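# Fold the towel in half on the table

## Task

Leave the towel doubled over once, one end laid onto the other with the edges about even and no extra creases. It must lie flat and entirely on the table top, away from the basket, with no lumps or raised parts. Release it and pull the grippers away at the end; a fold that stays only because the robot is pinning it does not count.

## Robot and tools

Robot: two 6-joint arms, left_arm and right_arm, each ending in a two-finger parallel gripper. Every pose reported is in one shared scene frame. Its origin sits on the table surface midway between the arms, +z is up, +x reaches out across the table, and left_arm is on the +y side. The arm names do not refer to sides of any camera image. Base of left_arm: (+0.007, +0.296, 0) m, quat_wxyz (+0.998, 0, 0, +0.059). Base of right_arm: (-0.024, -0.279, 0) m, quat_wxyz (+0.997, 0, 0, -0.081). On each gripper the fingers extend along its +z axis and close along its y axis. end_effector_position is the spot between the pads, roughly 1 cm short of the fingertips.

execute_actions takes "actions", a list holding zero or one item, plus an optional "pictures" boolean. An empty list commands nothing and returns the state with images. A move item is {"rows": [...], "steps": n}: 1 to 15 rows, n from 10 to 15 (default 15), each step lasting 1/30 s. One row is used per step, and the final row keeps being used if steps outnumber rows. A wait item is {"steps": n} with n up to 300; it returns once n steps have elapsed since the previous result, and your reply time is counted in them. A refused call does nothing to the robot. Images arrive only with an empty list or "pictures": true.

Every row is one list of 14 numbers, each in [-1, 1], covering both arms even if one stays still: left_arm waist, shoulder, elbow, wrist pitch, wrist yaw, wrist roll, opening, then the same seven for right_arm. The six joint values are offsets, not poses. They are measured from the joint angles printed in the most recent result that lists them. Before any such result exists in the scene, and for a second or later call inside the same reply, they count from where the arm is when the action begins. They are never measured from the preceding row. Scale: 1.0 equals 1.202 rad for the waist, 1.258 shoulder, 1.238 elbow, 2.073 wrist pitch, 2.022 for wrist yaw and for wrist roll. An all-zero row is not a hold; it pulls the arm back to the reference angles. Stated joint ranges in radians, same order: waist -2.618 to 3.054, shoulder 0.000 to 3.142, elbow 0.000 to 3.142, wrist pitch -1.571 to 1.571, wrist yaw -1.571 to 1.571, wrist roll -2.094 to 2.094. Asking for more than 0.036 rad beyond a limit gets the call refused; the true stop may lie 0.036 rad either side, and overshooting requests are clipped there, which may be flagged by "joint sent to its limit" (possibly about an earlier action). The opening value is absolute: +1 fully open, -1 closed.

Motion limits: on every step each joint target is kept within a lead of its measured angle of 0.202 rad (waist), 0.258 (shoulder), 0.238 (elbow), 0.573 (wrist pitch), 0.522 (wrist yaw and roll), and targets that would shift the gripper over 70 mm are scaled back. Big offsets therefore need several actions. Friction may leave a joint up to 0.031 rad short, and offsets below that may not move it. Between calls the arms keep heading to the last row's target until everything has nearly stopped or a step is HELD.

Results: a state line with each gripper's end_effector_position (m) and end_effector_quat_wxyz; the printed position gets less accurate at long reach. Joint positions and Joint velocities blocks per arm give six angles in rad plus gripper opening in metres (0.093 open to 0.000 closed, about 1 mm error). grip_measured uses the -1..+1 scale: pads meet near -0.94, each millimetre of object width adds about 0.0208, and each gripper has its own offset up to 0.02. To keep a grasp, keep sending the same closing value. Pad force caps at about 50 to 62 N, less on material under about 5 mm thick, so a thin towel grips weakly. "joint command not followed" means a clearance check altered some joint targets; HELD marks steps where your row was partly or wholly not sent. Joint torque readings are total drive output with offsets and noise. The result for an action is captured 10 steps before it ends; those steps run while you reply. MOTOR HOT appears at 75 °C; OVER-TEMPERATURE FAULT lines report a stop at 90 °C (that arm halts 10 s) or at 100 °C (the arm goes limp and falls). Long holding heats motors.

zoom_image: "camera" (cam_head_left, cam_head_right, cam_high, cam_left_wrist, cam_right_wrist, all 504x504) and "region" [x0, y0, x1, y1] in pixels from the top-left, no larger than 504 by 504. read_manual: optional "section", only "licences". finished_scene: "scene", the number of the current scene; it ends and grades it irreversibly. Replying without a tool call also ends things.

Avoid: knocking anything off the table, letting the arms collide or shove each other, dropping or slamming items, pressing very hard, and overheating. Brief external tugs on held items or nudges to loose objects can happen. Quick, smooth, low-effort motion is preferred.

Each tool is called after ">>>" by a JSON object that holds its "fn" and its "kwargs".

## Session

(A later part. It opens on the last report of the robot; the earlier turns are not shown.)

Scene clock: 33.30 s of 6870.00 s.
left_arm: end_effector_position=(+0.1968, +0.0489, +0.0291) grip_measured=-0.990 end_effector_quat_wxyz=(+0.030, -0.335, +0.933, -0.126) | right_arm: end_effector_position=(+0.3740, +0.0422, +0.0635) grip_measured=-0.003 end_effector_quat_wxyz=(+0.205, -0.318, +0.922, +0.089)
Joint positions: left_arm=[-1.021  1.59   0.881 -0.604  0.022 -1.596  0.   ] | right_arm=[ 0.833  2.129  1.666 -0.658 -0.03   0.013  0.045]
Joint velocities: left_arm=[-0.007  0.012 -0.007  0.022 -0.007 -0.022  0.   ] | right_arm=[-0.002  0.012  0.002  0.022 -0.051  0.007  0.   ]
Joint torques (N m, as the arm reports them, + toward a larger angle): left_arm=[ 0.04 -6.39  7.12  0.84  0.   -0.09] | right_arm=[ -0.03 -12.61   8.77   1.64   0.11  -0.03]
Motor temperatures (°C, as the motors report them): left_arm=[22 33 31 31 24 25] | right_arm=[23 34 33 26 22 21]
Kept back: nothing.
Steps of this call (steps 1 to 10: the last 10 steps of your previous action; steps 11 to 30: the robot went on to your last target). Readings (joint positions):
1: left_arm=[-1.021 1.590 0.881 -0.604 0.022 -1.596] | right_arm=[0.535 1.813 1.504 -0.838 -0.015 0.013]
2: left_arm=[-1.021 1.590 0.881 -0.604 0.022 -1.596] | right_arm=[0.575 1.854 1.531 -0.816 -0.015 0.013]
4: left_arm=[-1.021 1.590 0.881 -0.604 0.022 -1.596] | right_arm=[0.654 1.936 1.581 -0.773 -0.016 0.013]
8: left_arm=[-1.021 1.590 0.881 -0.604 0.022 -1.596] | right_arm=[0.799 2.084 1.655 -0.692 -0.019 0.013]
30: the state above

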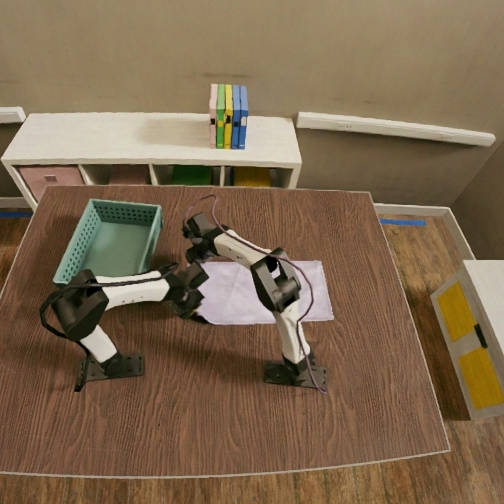

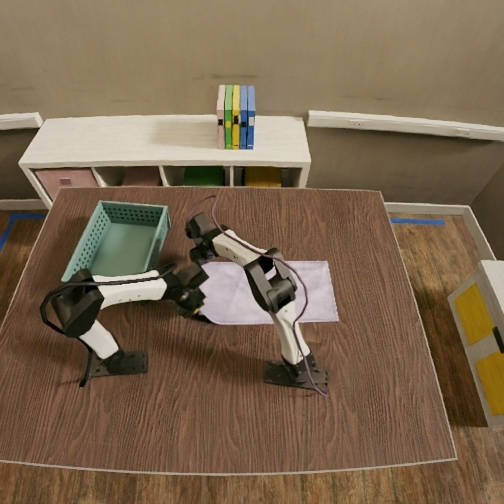

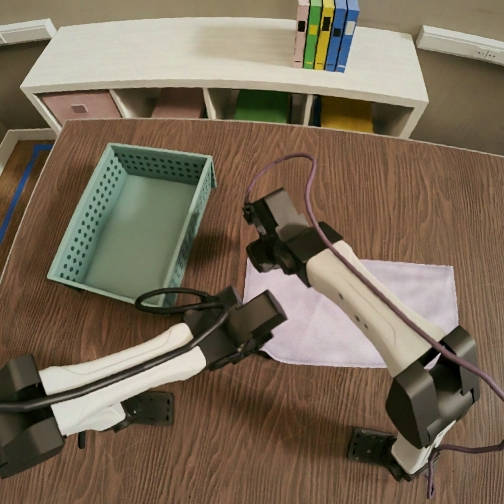

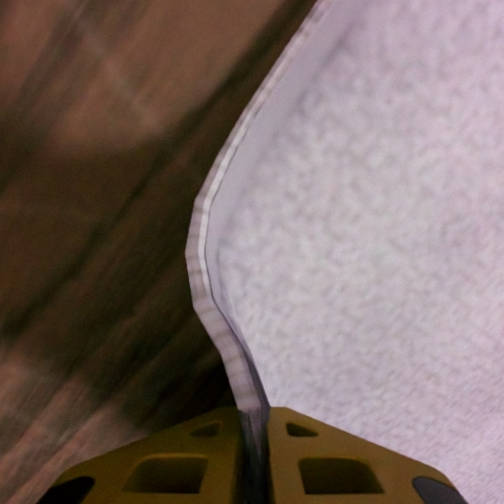

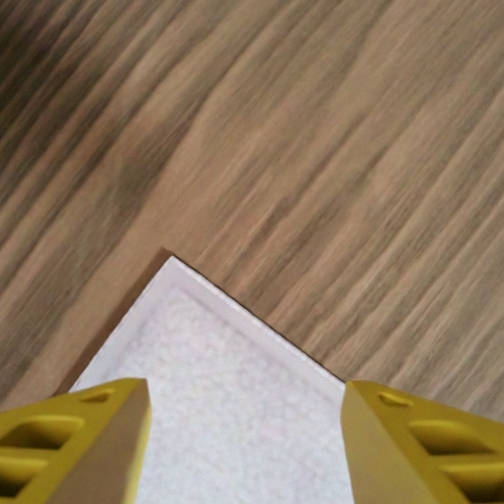

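>>> {"fn": "execute_actions", "kwargs": {"actions": [{"rows":[[0,0,0,0,0,0,-1,0.015,0,0,0.012,0,0,0],[0,0,0,0,0,0,-1,0.03,0.005,-0.01,0.024,0,0,0],[0,0,0,0,0,0,-1,0.042,0.01,-0.02,0.036,0,0,0],[0,0,0,0,0,0,-1,0.042,0.015,-0.03,0.048,0,0,0],[0,0,0,0,0,0,-1,0.042,0.02,-0.04,0.06,0,0,0],[0,0,0,0,0,0,-1,0.042,0.025,-0.05,0.07,0,0,0],[0,0,0,0,0,0,-1,0.042,0.03,-0.06,0.08,0,0,0],[0,0,0,0,0,0,-1,0.042,0.035,-0.07,0.09,0,0,0],[0,0,0,0,0,0,-1,0.042,0.04,-0.08,0.1,0,0,0],[0,0,0,0,0,0,-1,0.042,0.045,-0.09,0.108,0,0,0]],"steps":15}]}}

>>> {"fn": "execute_actions", "kwargs": {"actions": [{"steps":25}], "pictures": true}}

Scene clock: 34.30 s of 6870.00 s.
left_arm: end_effector_position=(+0.1968, +0.0489, +0.0291) grip_measured=-0.990 end_effector_quat_wxyz=(+0.030, -0.335, +0.933, -0.126) | right_arm: end_effector_position=(+0.3697, +0.0569, +0.0639) grip_measured=-0.003 end_effector_quat_wxyz=(+0.219, -0.329, +0.914, +0.096)
Joint positions: left_arm=[-1.021  1.59   0.881 -0.604  0.022 -1.596  0.   ] | right_arm=[ 0.861  2.129  1.654 -0.615 -0.029  0.013  0.045]
Joint velocities: left_arm=[ 0.007 -0.002 -0.002  0.051 -0.007  0.022  0.   ] | right_arm=[ 0.256 -0.012 -0.227  0.579  0.066 -0.022 -0.   ]
Joint torques (N m, as the arm reports them, + toward a larger angle): left_arm=[ 0.06 -6.39  7.15  0.83  0.01 -0.09] | right_arm=[ 0.61 -9.34  5.03  1.49  0.05 -0.07]
Motor temperatures (°C, as the motors report them): left_arm=[22 33 31 31 24 25] | right_arm=[23 35 33 26 22 21]
Steps of this call (steps 1 to 15: the robot went on to your last target; steps 16 to 25: nothing new was sent; steps 26 to 30: the first 5 steps of this action). Readings (joint positions):
26: left_arm=[-1.021 1.590 0.881 -0.604 0.022 -1.596] | right_arm=[0.834 2.129 1.666 -0.657 -0.030 0.013]
27: left_arm=[-1.021 1.590 0.881 -0.604 0.022 -1.596] | right_arm=[0.837 2.129 1.666 -0.654 -0.030 0.013]
29: left_arm=[-1.021 1.590 0.881 -0.604 0.022 -1.596] | right_arm=[0.851 2.129 1.661 -0.632 -0.029 0.013]
30: the state above

Scene clock: 35.13 s of 6870.00 s.
left_arm: end_effector_position=(+0.1968, +0.0489, +0.0291) grip_measured=-0.990 end_effector_quat_wxyz=(+0.030, -0.335, +0.933, -0.126) | right_arm: end_effector_position=(+0.3628, +0.0662, +0.0545) grip_measured=-0.003 end_effector_quat_wxyz=(+0.218, -0.339, +0.910, +0.099)
Joint positions: left_arm=[-1.021  1.59   0.881 -0.604  0.022 -1.596  0.   ] | right_arm=[ 0.883  2.141  1.634 -0.582 -0.029  0.013  0.045]
Joint velocities: left_arm=[-0.002 -0.007  0.012 -0.051 -0.051 -0.007  0.   ] | right_arm=[ 0.012  0.007 -0.002 -0.007 -0.022 -0.022 -0.   ]
Joint torques (N m, as the arm reports them, + toward a larger angle): left_arm=[ 0.07 -6.39  7.09  0.83  0.02 -0.1 ] | right_arm=[ -0.28 -11.86   7.02   1.53   0.06  -0.08]
Motor temperatures (°C, as the motors report them): left_arm=[22 33 31 31 24 25] | right_arm=[23 35 33 26 22 21]
Kept back: nothing.
Steps of this call (steps 1 to 10: the last 10 steps of your previous action; steps 11 to 15: the robot was to go on to your last target, HELD on every step; steps 16 to 25: nothing new was sent). Readings (joint positions):
1: left_arm=[-1.021 1.590 0.881 -0.604 0.022 -1.596] | right_arm=[0.870 2.131 1.646 -0.596 -0.029 0.013]
2: left_arm=[-1.021 1.590 0.881 -0.604 0.022 -1.596] | right_arm=[0.877 2.134 1.636 -0.576 -0.029 0.013]
3: left_arm=[-1.021 1.590 0.881 -0.604 0.022 -1.596] | right_arm=[0.882 2.137 1.634 -0.574 -0.029 0.013] HELD
4: left_arm=[-1.021 1.590 0.881 -0.604 0.022 -1.596] | right_arm=[0.884 2.141 1.634 -0.579 -0.029 0.013] HELD
5: left_arm=[-1.021 1.590 0.881 -0.604 0.022 -1.596] | right_arm=[0.884 2.141 1.634 -0.581 -0.029 0.013] HELD
6: left_arm=[-1.021 1.590 0.881 -0.604 0.022 -1.596] | right_arm=[0.883 2.141 1.634 -0.582 -0.029 0.013] HELD
7: left_arm=[-1.021 1.590 0.881 -0.604 0.022 -1.596] | right_arm=[0.883 2.141 1.634 -0.582 -0.029 0.013] HELD
8: left_arm=[-1.021 1.590 0.881 -0.604 0.022 -1.596] | right_arm=[0.883 2.141 1.634 -0.582 -0.029 0.013] HELD
9: left_arm=[-1.021 1.590 0.881 -0.604 0.022 -1.596] | right_arm=[0.883 2.141 1.634 -0.582 -0.029 0.013] HELD
10: left_arm=[-1.021 1.590 0.881 -0.604 0.022 -1.596] | right_arm=[0.883 2.141 1.634 -0.582 -0.029 0.013] HELD
11: left_arm=[-1.021 1.590 0.881 -0.604 0.022 -1.596] | right_arm=[0.883 2.141 1.634 -0.582 -0.029 0.013] HELD
12: left_arm=[-1.021 1.590 0.881 -0.604 0.022 -1.596] | right_arm=[0.883 2.141 1.634 -0.582 -0.029 0.013] HELD
13: left_arm=[-1.021 1.590 0.881 -0.604 0.022 -1.596] | right_arm=[0.883 2.141 1.634 -0.582 -0.029 0.013] HELD
14: left_arm=[-1.021 1.590 0.881 -0.604 0.022 -1.596] | right_arm=[0.883 2.141 1.634 -0.582 -0.029 0.013] HELD
15: left_arm=[-1.021 1.590 0.881 -0.604 0.022 -1.596] | right_arm=[0.883 2.141 1.634 -0.582 -0.029 0.013] HELD
25: the state above
A step was HELD (marked above), so your last target was given up. An arm can still carry out its HELD step.
joint command not followed: on one or more control steps a check withheld the commanded joint targets of the right arm, and it was not sent them on those steps.
cause: the commanded joint targets would bring a part of the robot too close to another arm (this arm's wrist (the part past joint 4) and the other arm's wrist (the part past joint 4)); next, command targets that bring no part of the robot closer to that arm.

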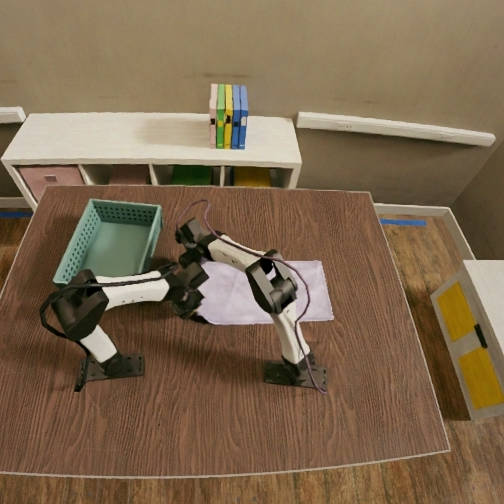

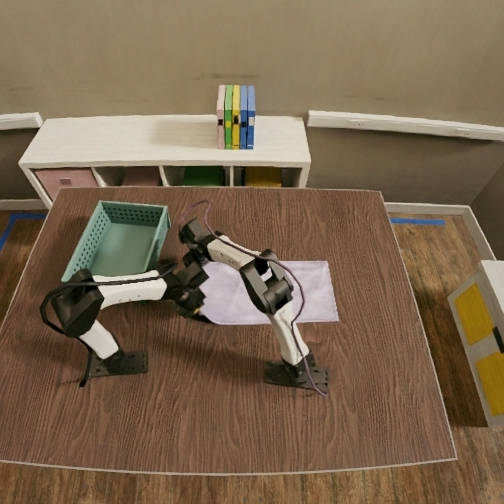

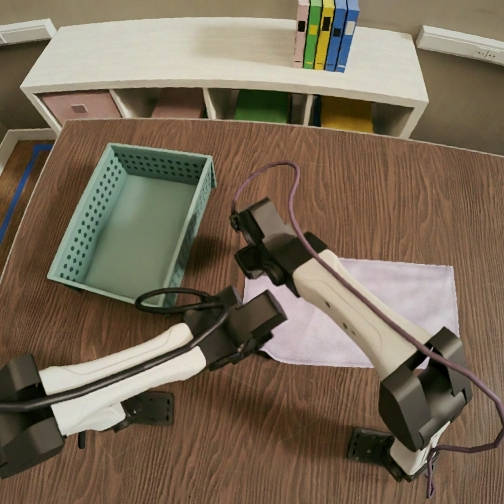

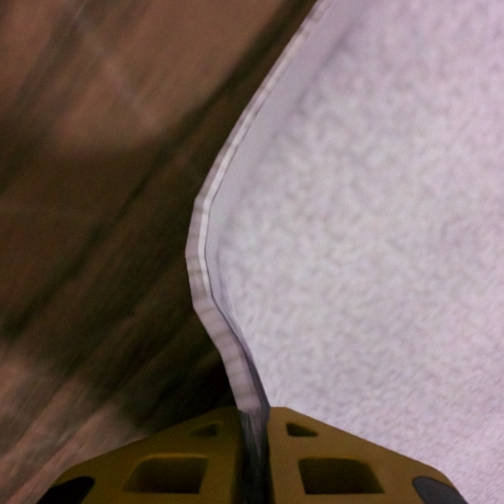

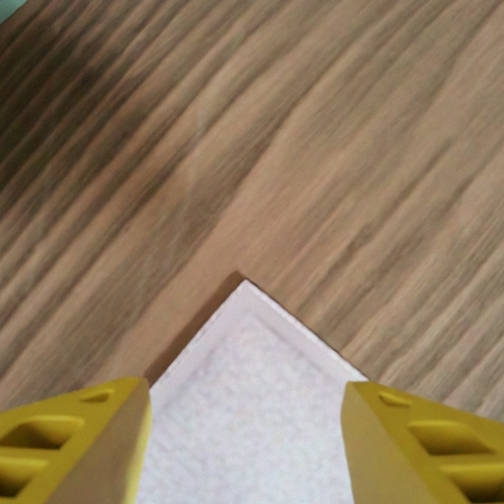

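>>> {"fn": "execute_actions", "kwargs": {"actions": [{"rows":[[0,-0.017,-0.025,0.028,0,0,-1,0,0,0,0,0,0,0],[0,-0.034,-0.052,0.052,0,0,-1,0,0,0,0,0,0,0],[0,-0.051,-0.08,0.076,0,0,-1,0,0,0,0,0,0,0],[0,-0.068,-0.11,0.1,0,0,-1,0,0,0,0,0,0,0],[0,-0.085,-0.14,0.124,0,0,-1,0,0,0,0,0,0,0],[0,-0.102,-0.17,0.148,0,0,-1,0,0,0,0,0,0,0],[0,-0.12,-0.2,0.172,0,0,-1,0,0,0,0,0,0,0],[0,-0.137,-0.23,0.195,0,0,-1,0,0,0,0,0,0,0],[0,-0.154,-0.26,0.218,0,0,-1,0,0,0,0,0,0,0],[0,-0.172,-0.29,0.24,0,0,-1,0,0,0,0,0,0,0],[0,-0.19,-0.32,0.262,0,0,-1,0,0,0,0,0,0,0],[0,-0.21,-0.346,0.285,0,0,-1,0,0,0,0,0,0,0]],"steps":15}]}}

>>> {"fn": "execute_actions", "kwargs": {"actions": [{"steps":22}], "pictures": true}}

Scene clock: 36.17 s of 6870.00 s.
left_arm: end_effector_position=(+0.1961, +0.0498, +0.0255) grip_measured=-0.990 end_effector_quat_wxyz=(+0.042, -0.333, +0.928, -0.161) | right_arm: end_effector_position=(+0.3628, +0.0662, +0.0545) grip_measured=-0.003 end_effector_quat_wxyz=(+0.218, -0.339, +0.910, +0.099)
Joint positions: left_arm=[-1.021  1.537  0.788 -0.488  0.022 -1.596  0.   ] | right_arm=[ 0.883  2.141  1.634 -0.582 -0.029  0.013  0.045]
Joint velocities: left_arm=[-0.027 -0.628 -0.989  0.886  0.007  0.051  0.   ] | right_arm=[-0.017 -0.002 -0.002  0.007  0.051 -0.051  0.   ]
Joint torques (N m, as the arm reports them, + toward a larger angle): left_arm=[ 0.03 -7.24  5.47  0.97  0.01 -0.08] | right_arm=[  0.16 -11.31   6.83   1.48   0.06  -0.08]
Motor temperatures (°C, as the motors report them): left_arm=[22 33 31 31 24 25] | right_arm=[23 36 33 26 22 21]
Steps of this call (steps 1 to 26: nothing new was sent; steps 27 to 31: the first 5 steps of this action). Readings (joint positions):
27: left_arm=[-1.021 1.590 0.879 -0.598 0.022 -1.596] | right_arm=[0.883 2.141 1.634 -0.582 -0.029 0.013]
28: left_arm=[-1.021 1.586 0.870 -0.579 0.022 -1.596] | right_arm=[0.883 2.141 1.634 -0.582 -0.029 0.013]
30: left_arm=[-1.021 1.558 0.822 -0.521 0.022 -1.596] | right_arm=[0.883 2.141 1.634 -0.582 -0.029 0.013]
31: the state above

Scene clock: 36.90 s of 6870.00 s.
left_arm: end_effector_position=(+0.1963, +0.0495, +0.0280) grip_measured=-0.990 end_effector_quat_wxyz=(+0.091, -0.318, +0.892, -0.307) | right_arm: end_effector_position=(+0.3628, +0.0662, +0.0545) grip_measured=-0.003 end_effector_quat_wxyz=(+0.218, -0.339, +0.910, +0.099)
Joint positions: left_arm=[-1.021  1.348  0.469 -0.039  0.022 -1.596  0.   ] | right_arm=[ 0.883  2.141  1.634 -0.582 -0.029  0.013  0.045]
Joint velocities: left_arm=[-0.007 -0.007  0.012  0.022  0.022 -0.037  0.   ] | right_arm=[ 0.002  0.002 -0.017  0.007  0.007 -0.051  0.001]
Joint torques (N m, as the arm reports them, + toward a larger angle): left_arm=[ 0.07 -5.91  5.93  1.67  0.01 -0.07] | right_arm=[  0.16 -11.31   6.82   1.48   0.06  -0.08]
Motor temperatures (°C, as the motors report them): left_arm=[22 33 31 31 24 25] | right_arm=[23 36 33 26 22 21]
Kept back: nothing.
Steps of this call (steps 1 to 10: the last 10 steps of your previous action; steps 11 to 22: the robot went on to your last target). Readings (joint positions):
1: left_arm=[-1.021 1.515 0.752 -0.454 0.022 -1.596] | right_arm=[0.883 2.141 1.634 -0.582 -0.029 0.013]
2: left_arm=[-1.021 1.493 0.714 -0.417 0.022 -1.596] | right_arm=[0.883 2.141 1.634 -0.582 -0.029 0.013]
4: left_arm=[-1.021 1.449 0.638 -0.339 0.022 -1.596] | right_arm=[0.883 2.141 1.634 -0.582 -0.029 0.013]
8: left_arm=[-1.021 1.365 0.498 -0.178 0.022 -1.596] | right_arm=[0.883 2.141 1.634 -0.582 -0.029 0.013]
22: the state above

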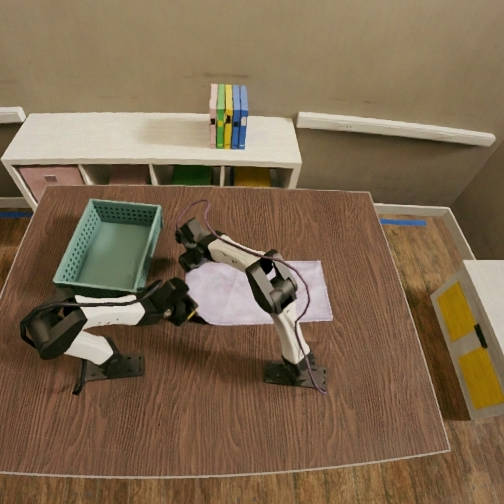

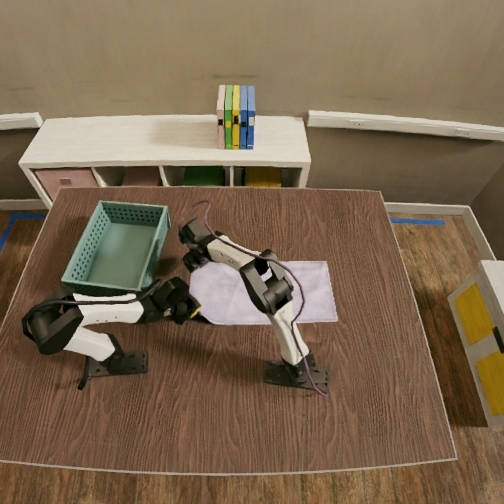

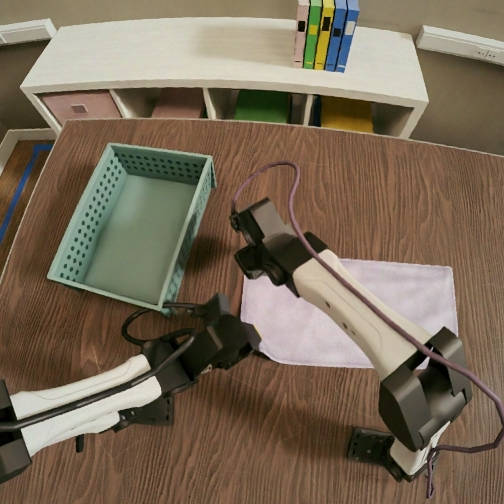

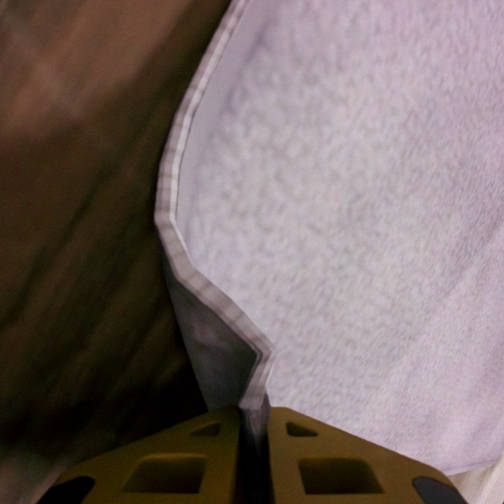

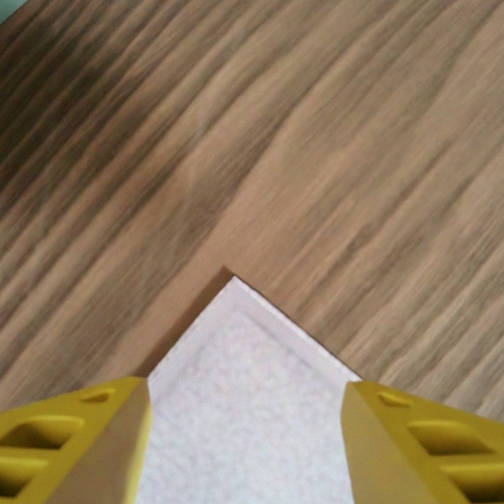

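>>> {"fn": "execute_actions", "kwargs": {"actions": [{"rows":[[0,0,0,0,0,0,-1,0,0.005,-0.01,0.008,0,0,0],[0,0,0,0,0,0,-1,0,0.01,-0.02,0.016,0,0,0],[0,0,0,0,0,0,-1,0,0.015,-0.03,0.024,0,0,0],[0,0,0,0,0,0,-1,0,0.02,-0.04,0.032,0,0,0],[0,0,0,0,0,0,-1,0,0.025,-0.05,0.04,0,0,0],[0,0,0,0,0,0,-1,0,0.03,-0.06,0.05,0,0,0],[0,0,0,0,0,0,-1,0,0.035,-0.068,0.058,0,0,0],[0,0,0,0,0,0,-1,0,0.04,-0.076,0.066,0,0,0]],"steps":15}]}}

>>> {"fn": "execute_actions", "kwargs": {"actions": [{"steps":22}], "pictures": true}}

Scene clock: 37.67 s of 6870.00 s.
left_arm: end_effector_position=(+0.1970, +0.0486, +0.0288) grip_measured=-0.989 end_effector_quat_wxyz=(+0.092, -0.318, +0.891, -0.310) | right_arm: end_effector_position=(+0.3635, +0.0667, +0.0500) grip_measured=-0.003 end_effector_quat_wxyz=(+0.222, -0.339, +0.909, +0.100)
Joint positions: left_arm=[-1.021  1.348  0.469 -0.034  0.022 -1.596  0.   ] | right_arm=[ 0.883  2.143  1.615 -0.551 -0.029  0.013  0.045]
Joint velocities: left_arm=[-0.002  0.012 -0.002  0.037 -0.007 -0.022  0.   ] | right_arm=[-0.002  0.056 -0.271  0.359 -0.007 -0.051 -0.   ]
Joint torques (N m, as the arm reports them, + toward a larger angle): left_arm=[ 0.04 -4.2   7.31  1.46  0.03 -0.07] | right_arm=[ 0.16 -9.17  4.82  1.51  0.06 -0.08]
Motor temperatures (°C, as the motors report them): left_arm=[22 33 31 32 24 25] | right_arm=[23 36 33 26 22 21]
Steps of this call (steps 1 to 18: the robot went on to your last target; steps 19 to 23: the first 5 steps of this action). Readings (joint positions):
19: left_arm=[-1.021 1.348 0.469 -0.034 0.022 -1.596] | right_arm=[0.883 2.141 1.634 -0.582 -0.029 0.013]
20: left_arm=[-1.021 1.348 0.469 -0.034 0.022 -1.596] | right_arm=[0.883 2.141 1.634 -0.581 -0.029 0.013]
22: left_arm=[-1.021 1.348 0.469 -0.034 0.022 -1.596] | right_arm=[0.883 2.142 1.624 -0.563 -0.029 0.013]
23: the state above

Scene clock: 38.40 s of 6870.00 s.
left_arm: end_effector_position=(+0.1970, +0.0486, +0.0288) grip_measured=-0.989 end_effector_quat_wxyz=(+0.092, -0.318, +0.891, -0.310) | right_arm: end_effector_position=(+0.3618, +0.0652, +0.0172) grip_measured=-0.003 end_effector_quat_wxyz=(+0.215, -0.339, +0.910, +0.098)
Joint positions: left_arm=[-1.021  1.348  0.469 -0.034  0.022 -1.596  0.   ] | right_arm=[ 0.883  2.187  1.555 -0.462 -0.029  0.013  0.045]
Joint velocities: left_arm=[ 0.012  0.012 -0.007 -0.007 -0.081 -0.095  0.   ] | right_arm=[ 0.007 -0.002 -0.002  0.051 -0.022 -0.051 -0.   ]
Joint torques (N m, as the arm reports them, + toward a larger angle): left_arm=[ 0.05 -4.16  7.3   1.46  0.02 -0.07] | right_arm=[  0.19 -11.1    5.44   1.64   0.05  -0.08]
Motor temperatures (°C, as the motors report them): left_arm=[22 33 31 32 24 25] | right_arm=[23 36 33 26 22 21]
Kept back: nothing.
Steps of this call (steps 1 to 10: the last 10 steps of your previous action; steps 11 to 22: the robot went on to your last target). Readings (joint positions):
1: left_arm=[-1.021 1.348 0.469 -0.034 0.022 -1.596] | right_arm=[0.883 2.147 1.604 -0.538 -0.029 0.013]
2: left_arm=[-1.021 1.348 0.469 -0.034 0.022 -1.596] | right_arm=[0.883 2.152 1.593 -0.525 -0.029 0.013]
4: left_arm=[-1.021 1.348 0.469 -0.034 0.022 -1.596] | right_arm=[0.883 2.168 1.572 -0.501 -0.029 0.013]
8: left_arm=[-1.021 1.348 0.469 -0.034 0.022 -1.596] | right_arm=[0.883 2.187 1.555 -0.475 -0.029 0.013]
22: the state above

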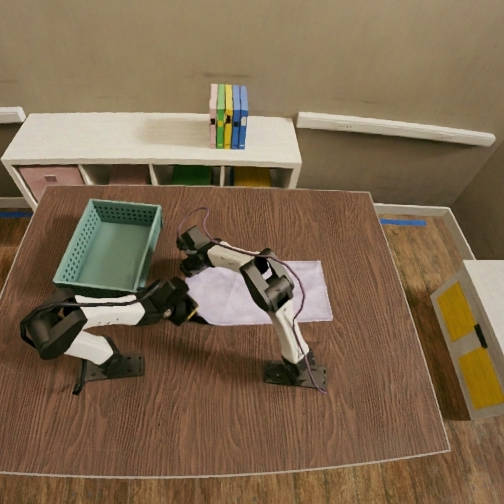

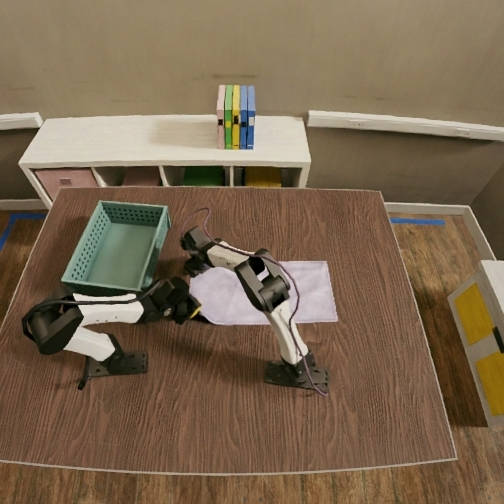

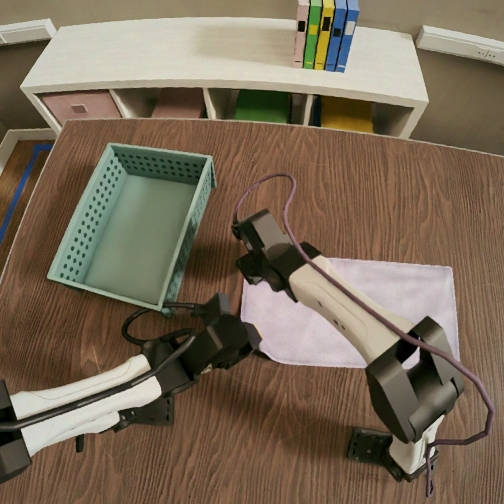

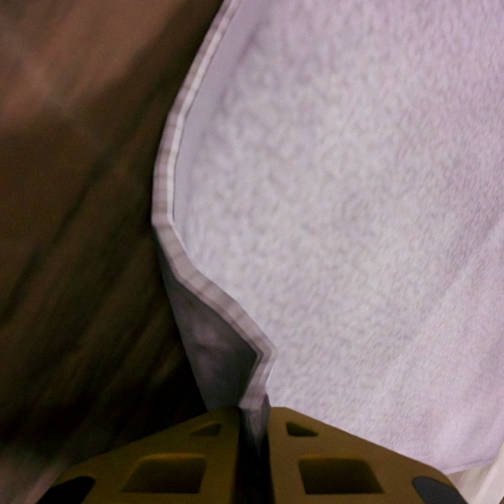

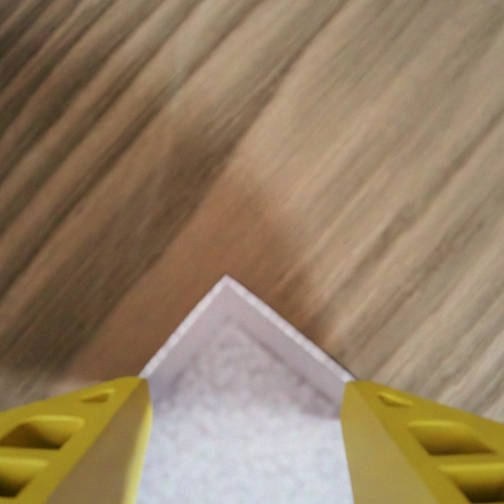

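>>> {"fn": "execute_actions", "kwargs": {"actions": [{"rows":[[0,0,0,0,0,0,-1,0,0.01,-0.015,0,0,0,0],[0,0,0,0,0,0,-1,0,0.02,-0.03,0,0,0,0],[0,0,0,0,0,0,-1,0,0.03,-0.04,0,0,0,0],[0,0,0,0,0,0,-1,0,0.036,-0.045,0,0,0,0],[0,0,0,0,0,0,-1,0,0.036,-0.045,0,0,0,0],[0,0,0,0,0,0,-1,0,0.036,-0.045,0,0,0,0],[0,0,0,0,0,0,-1,0,0.036,-0.045,0,0,0,0],[0,0,0,0,0,0,-1,0,0.036,-0.045,0,0,0,-0.12],[0,0,0,0,0,0,-1,0,0.036,-0.045,0,0,0,-0.25],[0,0,0,0,0,0,-1,0,0.036,-0.045,0,0,0,-0.38],[0,0,0,0,0,0,-1,0,0.036,-0.045,0,0,0,-0.5],[0,0,0,0,0,0,-1,0,0.036,-0.045,0,0,0,-0.63],[0,0,0,0,0,0,-1,0,0.036,-0.045,0,0,0,-0.75],[0,0,0,0,0,0,-1,0,0.036,-0.045,0,0,0,-0.88],[0,0,0,0,0,0,-1,0,0.036,-0.045,0,0,0,-1]],"steps":15}]}}

>>> {"fn": "execute_actions", "kwargs": {"actions": [{"steps":20}], "pictures": true}}

Scene clock: 39.30 s of 6870.00 s.
left_arm: end_effector_position=(+0.1970, +0.0486, +0.0288) grip_measured=-0.989 end_effector_quat_wxyz=(+0.092, -0.318, +0.891, -0.310) | right_arm: end_effector_position=(+0.3616, +0.0650, +0.0135) grip_measured=-0.003 end_effector_quat_wxyz=(+0.216, -0.339, +0.910, +0.098)
Joint positions: left_arm=[-1.021  1.348  0.469 -0.034  0.022 -1.596  0.   ] | right_arm=[ 0.883  2.191  1.544 -0.445 -0.029  0.013  0.045]
Joint velocities: left_arm=[-0.012 -0.002  0.007  0.007  0.007 -0.051  0.   ] | right_arm=[-0.007  0.007 -0.002 -0.007 -0.051 -0.037  0.   ]
Joint torques (N m, as the arm reports them, + toward a larger angle): left_arm=[ 0.04 -4.21  7.27  1.5   0.01 -0.08] | right_arm=[ 0.17 -8.16  3.32  1.24  0.06 -0.08]
Motor temperatures (°C, as the motors report them): left_arm=[22 33 31 32 24 25] | right_arm=[23 37 33 26 22 21]
Steps of this call (steps 1 to 15: the robot went on to your last target; steps 16 to 22: nothing new was sent; steps 23 to 27: the first 5 steps of this action). Readings (joint positions):
23: left_arm=[-1.021 1.348 0.469 -0.034 0.022 -1.596] | right_arm=[0.883 2.187 1.555 -0.462 -0.029 0.013]
24: left_arm=[-1.021 1.348 0.469 -0.034 0.022 -1.596] | right_arm=[0.883 2.188 1.553 -0.461 -0.029 0.013]
26: left_arm=[-1.021 1.348 0.469 -0.034 0.022 -1.596] | right_arm=[0.883 2.191 1.544 -0.449 -0.029 0.013]
27: the state above

Scene clock: 39.97 s of 6870.00 s.
left_arm: end_effector_position=(+0.1970, +0.0486, +0.0288) grip_measured=-0.990 end_effector_quat_wxyz=(+0.092, -0.318, +0.891, -0.310) | right_arm: end_effector_position=(+0.3634, +0.0651, +0.0139) grip_measured=-0.985 end_effector_quat_wxyz=(+0.220, -0.338, +0.910, +0.097)
Joint positions: left_arm=[-1.021  1.348  0.469 -0.034  0.022 -1.596  0.   ] | right_arm=[ 0.882  2.191  1.542 -0.436 -0.024  0.013  0.   ]
Joint velocities: left_arm=[-0.012 -0.007 -0.002 -0.081 -0.007  0.037  0.   ] | right_arm=[-0.012 -0.022  0.002  0.007 -0.037  0.007  0.   ]
Joint torques (N m, as the arm reports them, + toward a larger angle): left_arm=[ 0.09 -4.16  7.33  1.52  0.02 -0.06] | right_arm=[ 0.2  -8.2   3.36  1.21  0.01 -0.08]
Motor temperatures (°C, as the motors report them): left_arm=[22 32 31 32 24 25] | right_arm=[23 37 33 26 22 21]
Kept back: nothing.
Steps of this call (steps 1 to 10: the last 10 steps of your previous action; steps 11 to 15: the robot went on to your last target; steps 16 to 20: nothing new was sent). Readings (joint positions):
1: left_arm=[-1.021 1.348 0.469 -0.034 0.022 -1.596] | right_arm=[0.883 2.191 1.543 -0.444 -0.029 0.013]
2: left_arm=[-1.021 1.348 0.469 -0.034 0.022 -1.596] | right_arm=[0.883 2.191 1.542 -0.443 -0.029 0.013]
4: left_arm=[-1.021 1.348 0.469 -0.034 0.022 -1.596] | right_arm=[0.883 2.191 1.542 -0.441 -0.027 0.013]
8: left_arm=[-1.021 1.348 0.469 -0.034 0.022 -1.596] | right_arm=[0.882 2.191 1.542 -0.438 -0.024 0.013]
20: the state above
All arms were judged still, so your last target was given up. Only a new action makes them travel on or press farther. Fingers that are still opening or closing keep moving.

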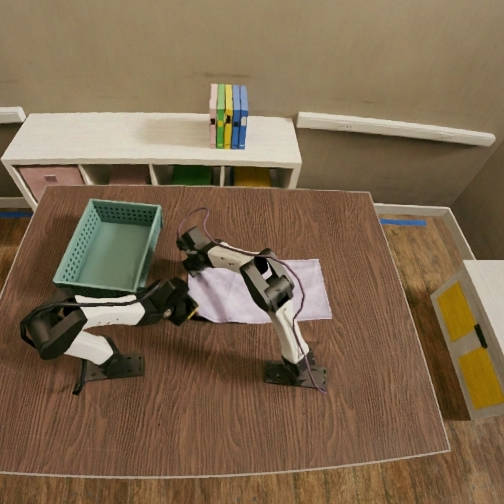

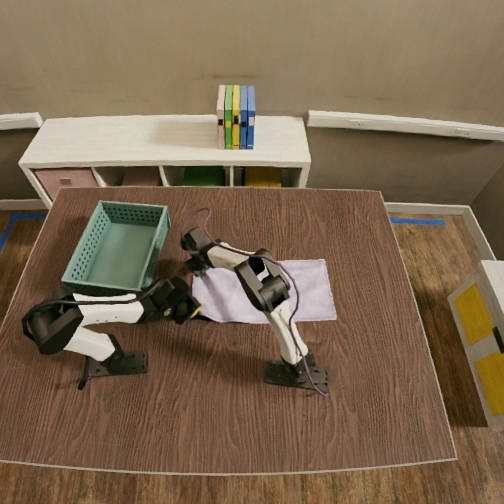

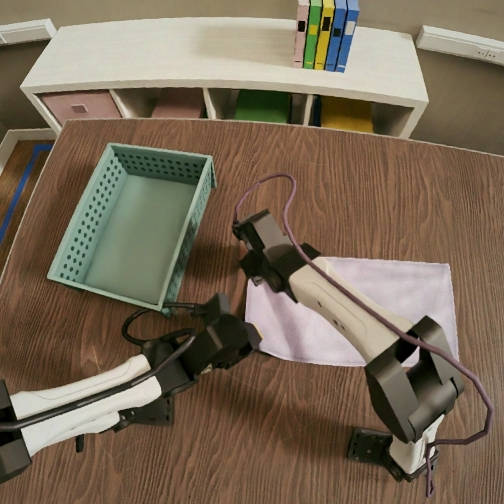

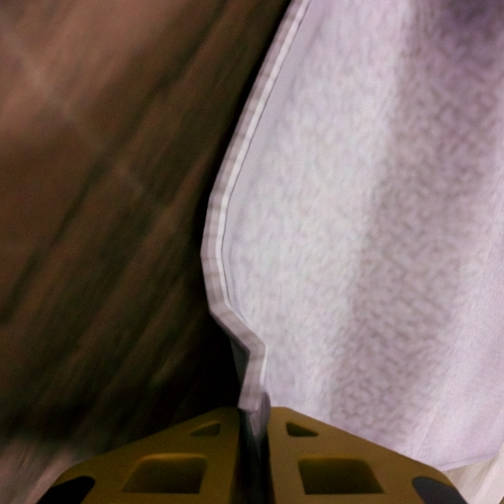

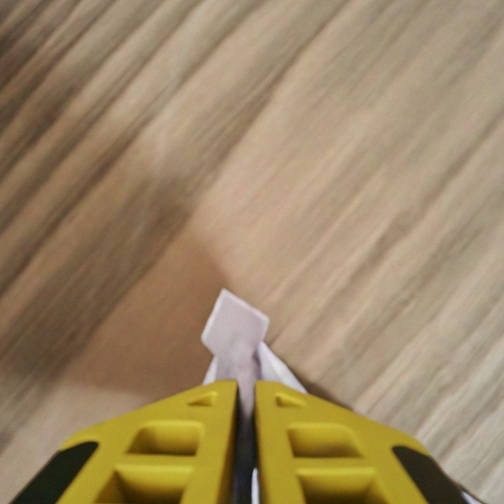

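>>> {"fn": "execute_actions", "kwargs": {"actions": [{"rows":[[0.003,-0.017,0.023,-0.017,0,0.028,-1,-0.011,-0.039,-0.01,-0.004,0,0.015,-1],[0.005,-0.034,0.045,-0.033,0,0.056,-1,-0.022,-0.079,-0.028,-0.008,0,0.031,-1],[0.008,-0.051,0.068,-0.05,0,0.084,-1,-0.033,-0.118,-0.047,-0.012,0,0.046,-1],[0.011,-0.068,0.091,-0.066,0,0.113,-1,-0.045,-0.157,-0.066,-0.015,0,0.062,-1],[0.014,-0.085,0.114,-0.083,0,0.141,-1,-0.056,-0.197,-0.085,-0.019,0,0.077,-1],[0.016,-0.102,0.136,-0.099,0,0.169,-1,-0.067,-0.236,-0.102,-0.023,0,0.093,-1],[0.019,-0.119,0.159,-0.116,0,0.197,-1,-0.078,-0.275,-0.12,-0.027,0,0.108,-1],[0.022,-0.136,0.182,-0.133,0,0.225,-1,-0.089,-0.315,-0.137,-0.031,0,0.123,-1],[0.024,-0.153,0.204,-0.149,0,0.253,-1,-0.1,-0.354,-0.154,-0.035,0,0.139,-1],[0.027,-0.17,0.227,-0.166,0,0.281,-1,-0.111,-0.394,-0.171,-0.039,0,0.154,-1],[0.03,-0.187,0.25,-0.182,0,0.31,-1,-0.123,-0.433,-0.188,-0.042,0,0.17,-1],[0.033,-0.204,0.273,-0.199,0,0.338,-1,-0.134,-0.472,-0.205,-0.046,0,0.185,-1],[0.035,-0.221,0.295,-0.215,0,0.366,-1,-0.145,-0.512,-0.222,-0.05,0,0.2,-1],[0.038,-0.238,0.318,-0.232,0,0.394,-1,-0.156,-0.551,-0.239,-0.054,0,0.216,-1]],"steps":15}]}}

>>> {"fn": "execute_actions", "kwargs": {"actions": [{"steps":25}], "pictures": true}}

Scene clock: 42.07 s of 6870.00 s.
left_arm: end_effector_position=(+0.1997, +0.0466, +0.0464) grip_measured=-0.990 end_effector_quat_wxyz=(+0.111, -0.265, +0.908, -0.304) | right_arm: end_effector_position=(+0.3597, +0.0464, +0.0459) grip_measured=-0.985 end_effector_quat_wxyz=(+0.232, -0.298, +0.920, +0.108)
Joint positions: left_arm=[-1.018  1.308  0.525 -0.13   0.022 -1.476  0.   ] | right_arm=[ 0.858  2.073  1.475 -0.457 -0.026  0.076  0.   ]
Joint velocities: left_arm=[ 0.066 -0.559  0.716 -0.725 -0.051  1.077  0.   ] | right_arm=[-0.354 -1.331 -0.701 -0.388 -0.022  0.564  0.   ]
Joint torques (N m, as the arm reports them, + toward a larger angle): left_arm=[ 1.07 -6.83 11.11  1.89  0.02  0.01] | right_arm=[ -1.69 -14.66   7.06   1.85   0.1    0.01]
Motor temperatures (°C, as the motors report them): left_arm=[22 32 31 32 24 25] | right_arm=[23 37 33 26 22 21]
Steps of this call (steps 1 to 58: nothing new was sent; steps 59 to 63: the first 5 steps of this action). Readings (joint positions):
59: left_arm=[-1.021 1.348 0.469 -0.037 0.022 -1.587] | right_arm=[0.882 2.185 1.542 -0.436 -0.024 0.016]
60: left_arm=[-1.021 1.345 0.474 -0.051 0.022 -1.570] | right_arm=[0.880 2.173 1.536 -0.438 -0.024 0.025]
62: left_arm=[-1.020 1.325 0.502 -0.102 0.022 -1.513] | right_arm=[0.869 2.116 1.499 -0.447 -0.026 0.056]
63: the state above

Scene clock: 42.90 s of 6870.00 s.
left_arm: end_effector_position=(+0.2147, +0.0453, +0.1970) grip_measured=-0.990 end_effector_quat_wxyz=(+0.274, +0.030, +0.906, -0.320) | right_arm: end_effector_position=(+0.3388, -0.0611, +0.2095) grip_measured=-0.985 end_effector_quat_wxyz=(+0.336, -0.048, +0.921, +0.190)
Joint positions: left_arm=[-0.985  1.05   0.852 -0.503  0.022 -0.812  0.   ] | right_arm=[ 0.695  1.488  1.26  -0.55  -0.023  0.439  0.   ]
Joint velocities: left_arm=[ 0.002 -0.022 -0.002 -0.066 -0.037  0.007  0.   ] | right_arm=[ 0.012  0.017  0.002  0.051 -0.051  0.051  0.   ]
Joint torques (N m, as the arm reports them, + toward a larger angle): left_arm=[ 0.91 -2.95  9.57  1.76  0.04 -0.02] | right_arm=[ 0.16 -5.58  6.28  2.03  0.07 -0.01]
Motor temperatures (°C, as the motors report them): left_arm=[22 32 31 32 24 25] | right_arm=[23 37 33 26 22 21]
Kept back: nothing.
Steps of this call (steps 1 to 10: the last 10 steps of your previous action; steps 11 to 25: the robot went on to your last target). Readings (joint positions):
1: left_arm=[-1.016 1.287 0.553 -0.156 0.022 -1.435] | right_arm=[0.845 2.023 1.452 -0.467 -0.026 0.098]
2: left_arm=[-1.013 1.264 0.584 -0.180 0.022 -1.390] | right_arm=[0.829 1.970 1.431 -0.475 -0.026 0.122]
4: left_arm=[-1.007 1.216 0.649 -0.228 0.022 -1.295] | right_arm=[0.792 1.857 1.396 -0.486 -0.026 0.174]
8: left_arm=[-0.993 1.123 0.770 -0.335 0.022 -1.085] | right_arm=[0.729 1.634 1.328 -0.494 -0.025 0.289]
25: the state above

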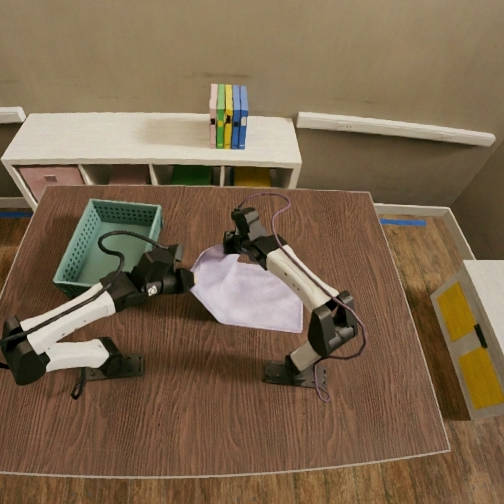

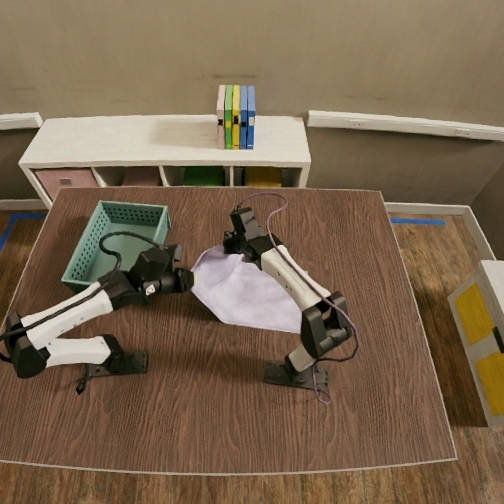

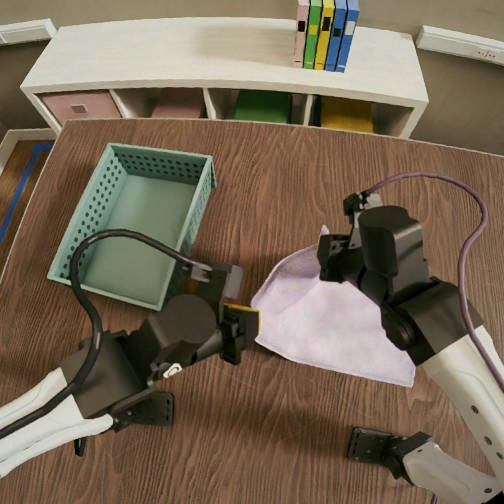

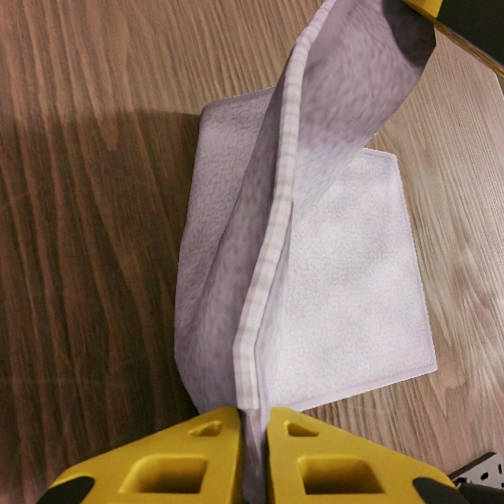

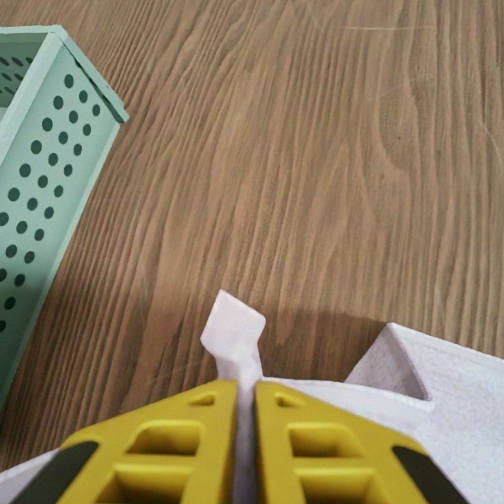

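>>> {"fn": "execute_actions", "kwargs": {"actions": [{"rows":[[-0.003,0.009,0.037,-0.01,0,0.014,-1,-0.008,-0.009,0.023,-0.012,0,0.008,-1],[-0.005,0.018,0.073,-0.021,0,0.029,-1,-0.016,-0.017,0.045,-0.023,0,0.016,-1],[-0.008,0.027,0.11,-0.031,0,0.043,-1,-0.024,-0.026,0.068,-0.035,0,0.024,-1],[-0.011,0.036,0.146,-0.041,0,0.057,-1,-0.031,-0.035,0.091,-0.046,0,0.033,-1],[-0.013,0.045,0.183,-0.051,0,0.071,-1,-0.038,-0.044,0.114,-0.058,0,0.041,-1],[-0.016,0.054,0.219,-0.062,0,0.086,-1,-0.045,-0.052,0.136,-0.069,0,0.049,-1],[-0.019,0.063,0.256,-0.072,0,0.1,-1,-0.051,-0.061,0.159,-0.081,0,0.057,-1],[-0.021,0.072,0.293,-0.082,0,0.114,-1,-0.057,-0.07,0.182,-0.092,0,0.065,-1],[-0.024,0.081,0.329,-0.093,0,0.129,-1,-0.062,-0.078,0.204,-0.104,0,0.073,-1],[-0.026,0.09,0.366,-0.103,0,0.143,-1,-0.067,-0.087,0.227,-0.115,0,0.081,-1],[-0.029,0.099,0.402,-0.113,0,0.157,-1,-0.071,-0.096,0.25,-0.127,0,0.09,-1],[-0.032,0.108,0.439,-0.123,0,0.171,-1,-0.074,-0.105,0.273,-0.138,0,0.098,-1],[-0.034,0.117,0.475,-0.134,0,0.186,-1,-0.077,-0.113,0.295,-0.15,0,0.106,-1],[-0.037,0.126,0.512,-0.144,0,0.2,-1,-0.079,-0.122,0.318,-0.161,0,0.114,-1]],"steps":15}]}}

>>> {"fn": "execute_actions", "kwargs": {"actions": [{"steps":22}]}}

Scene clock: 44.43 s of 6870.00 s.
left_arm: end_effector_position=(+0.2192, +0.0393, +0.2244) grip_measured=-0.990 end_effector_quat_wxyz=(+0.287, +0.057, +0.903, -0.316) | right_arm: end_effector_position=(+0.3400, -0.0697, +0.2226) grip_measured=-0.985 end_effector_quat_wxyz=(+0.330, -0.024, +0.924, +0.190)
Joint positions: left_arm=[-0.986  1.083  0.969 -0.576  0.022 -0.751  0.   ] | right_arm=[ 0.676  1.486  1.318 -0.623 -0.024  0.472  0.   ]
Joint velocities: left_arm=[-0.022  0.349  1.253 -0.359 -0.022  0.491  0.   ] | right_arm=[-0.247 -0.085  0.686 -0.579  0.022  0.256  0.   ]
Joint torques (N m, as the arm reports them, + toward a larger angle): left_arm=[-1.1  -2.71 11.66  2.08  0.05 -0.02] | right_arm=[-0.68 -9.97 10.37  2.35  0.09 -0.04]
Motor temperatures (°C, as the motors report them): left_arm=[22 32 31 33 24 25] | right_arm=[23 37 33 27 22 21]
Steps of this call (steps 1 to 30: the robot went on to your last target; steps 31 to 41: nothing new was sent; steps 42 to 46: the first 5 steps of this action). Readings (joint positions):
42: left_arm=[-0.985 1.050 0.856 -0.511 0.022 -0.803] | right_arm=[0.695 1.488 1.260 -0.553 -0.023 0.443]
43: left_arm=[-0.985 1.053 0.868 -0.524 0.022 -0.796] | right_arm=[0.694 1.488 1.265 -0.564 -0.023 0.447]
45: left_arm=[-0.985 1.071 0.927 -0.560 0.022 -0.769] | right_arm=[0.684 1.488 1.295 -0.603 -0.024 0.462]
46: the state above

Scene clock: 45.17 s of 6870.00 s.
left_arm: end_effector_position=(+0.2225, +0.0165, +0.3640) grip_measured=-0.990 end_effector_quat_wxyz=(+0.391, +0.212, +0.838, -0.317) | right_arm: end_effector_position=(+0.3132, -0.1142, +0.3731) grip_measured=-0.985 end_effector_quat_wxyz=(+0.404, +0.088, +0.872, +0.261)
Joint positions: left_arm=[-1.021  1.195  1.47  -0.791  0.022 -0.42   0.   ] | right_arm=[ 0.608  1.328  1.645 -0.884 -0.024  0.659  0.   ]
Joint velocities: left_arm=[ 0.007  0.002 -0.007 -0.051 -0.007  0.022  0.   ] | right_arm=[-0.022 -0.007 -0.002 -0.125  0.037  0.022  0.   ]
Joint torques (N m, as the arm reports them, + toward a larger angle): left_arm=[-0.75 -2.09  9.22  1.94  0.05 -0.01] | right_arm=[-0.43 -3.6   7.23  2.37  0.09 -0.04]
Motor temperatures (°C, as the motors report them): left_arm=[22 32 31 33 24 25] | right_arm=[23 37 33 27 22 21]
Kept back: nothing.
Steps of this call (steps 1 to 10: the last 10 steps of your previous action; steps 11 to 22: the robot went on to your last target). Readings (joint positions):
1: left_arm=[-0.988 1.095 1.015 -0.589 0.022 -0.731] | right_arm=[0.666 1.480 1.344 -0.642 -0.024 0.483]
2: left_arm=[-0.992 1.105 1.064 -0.602 0.022 -0.709] | right_arm=[0.657 1.471 1.373 -0.660 -0.024 0.496]
4: left_arm=[-0.999 1.125 1.161 -0.628 0.022 -0.661] | right_arm=[0.639 1.445 1.434 -0.696 -0.024 0.523]
8: left_arm=[-1.012 1.164 1.348 -0.693 0.022 -0.556] | right_arm=[0.616 1.384 1.558 -0.768 -0.024 0.583]
22: the state above


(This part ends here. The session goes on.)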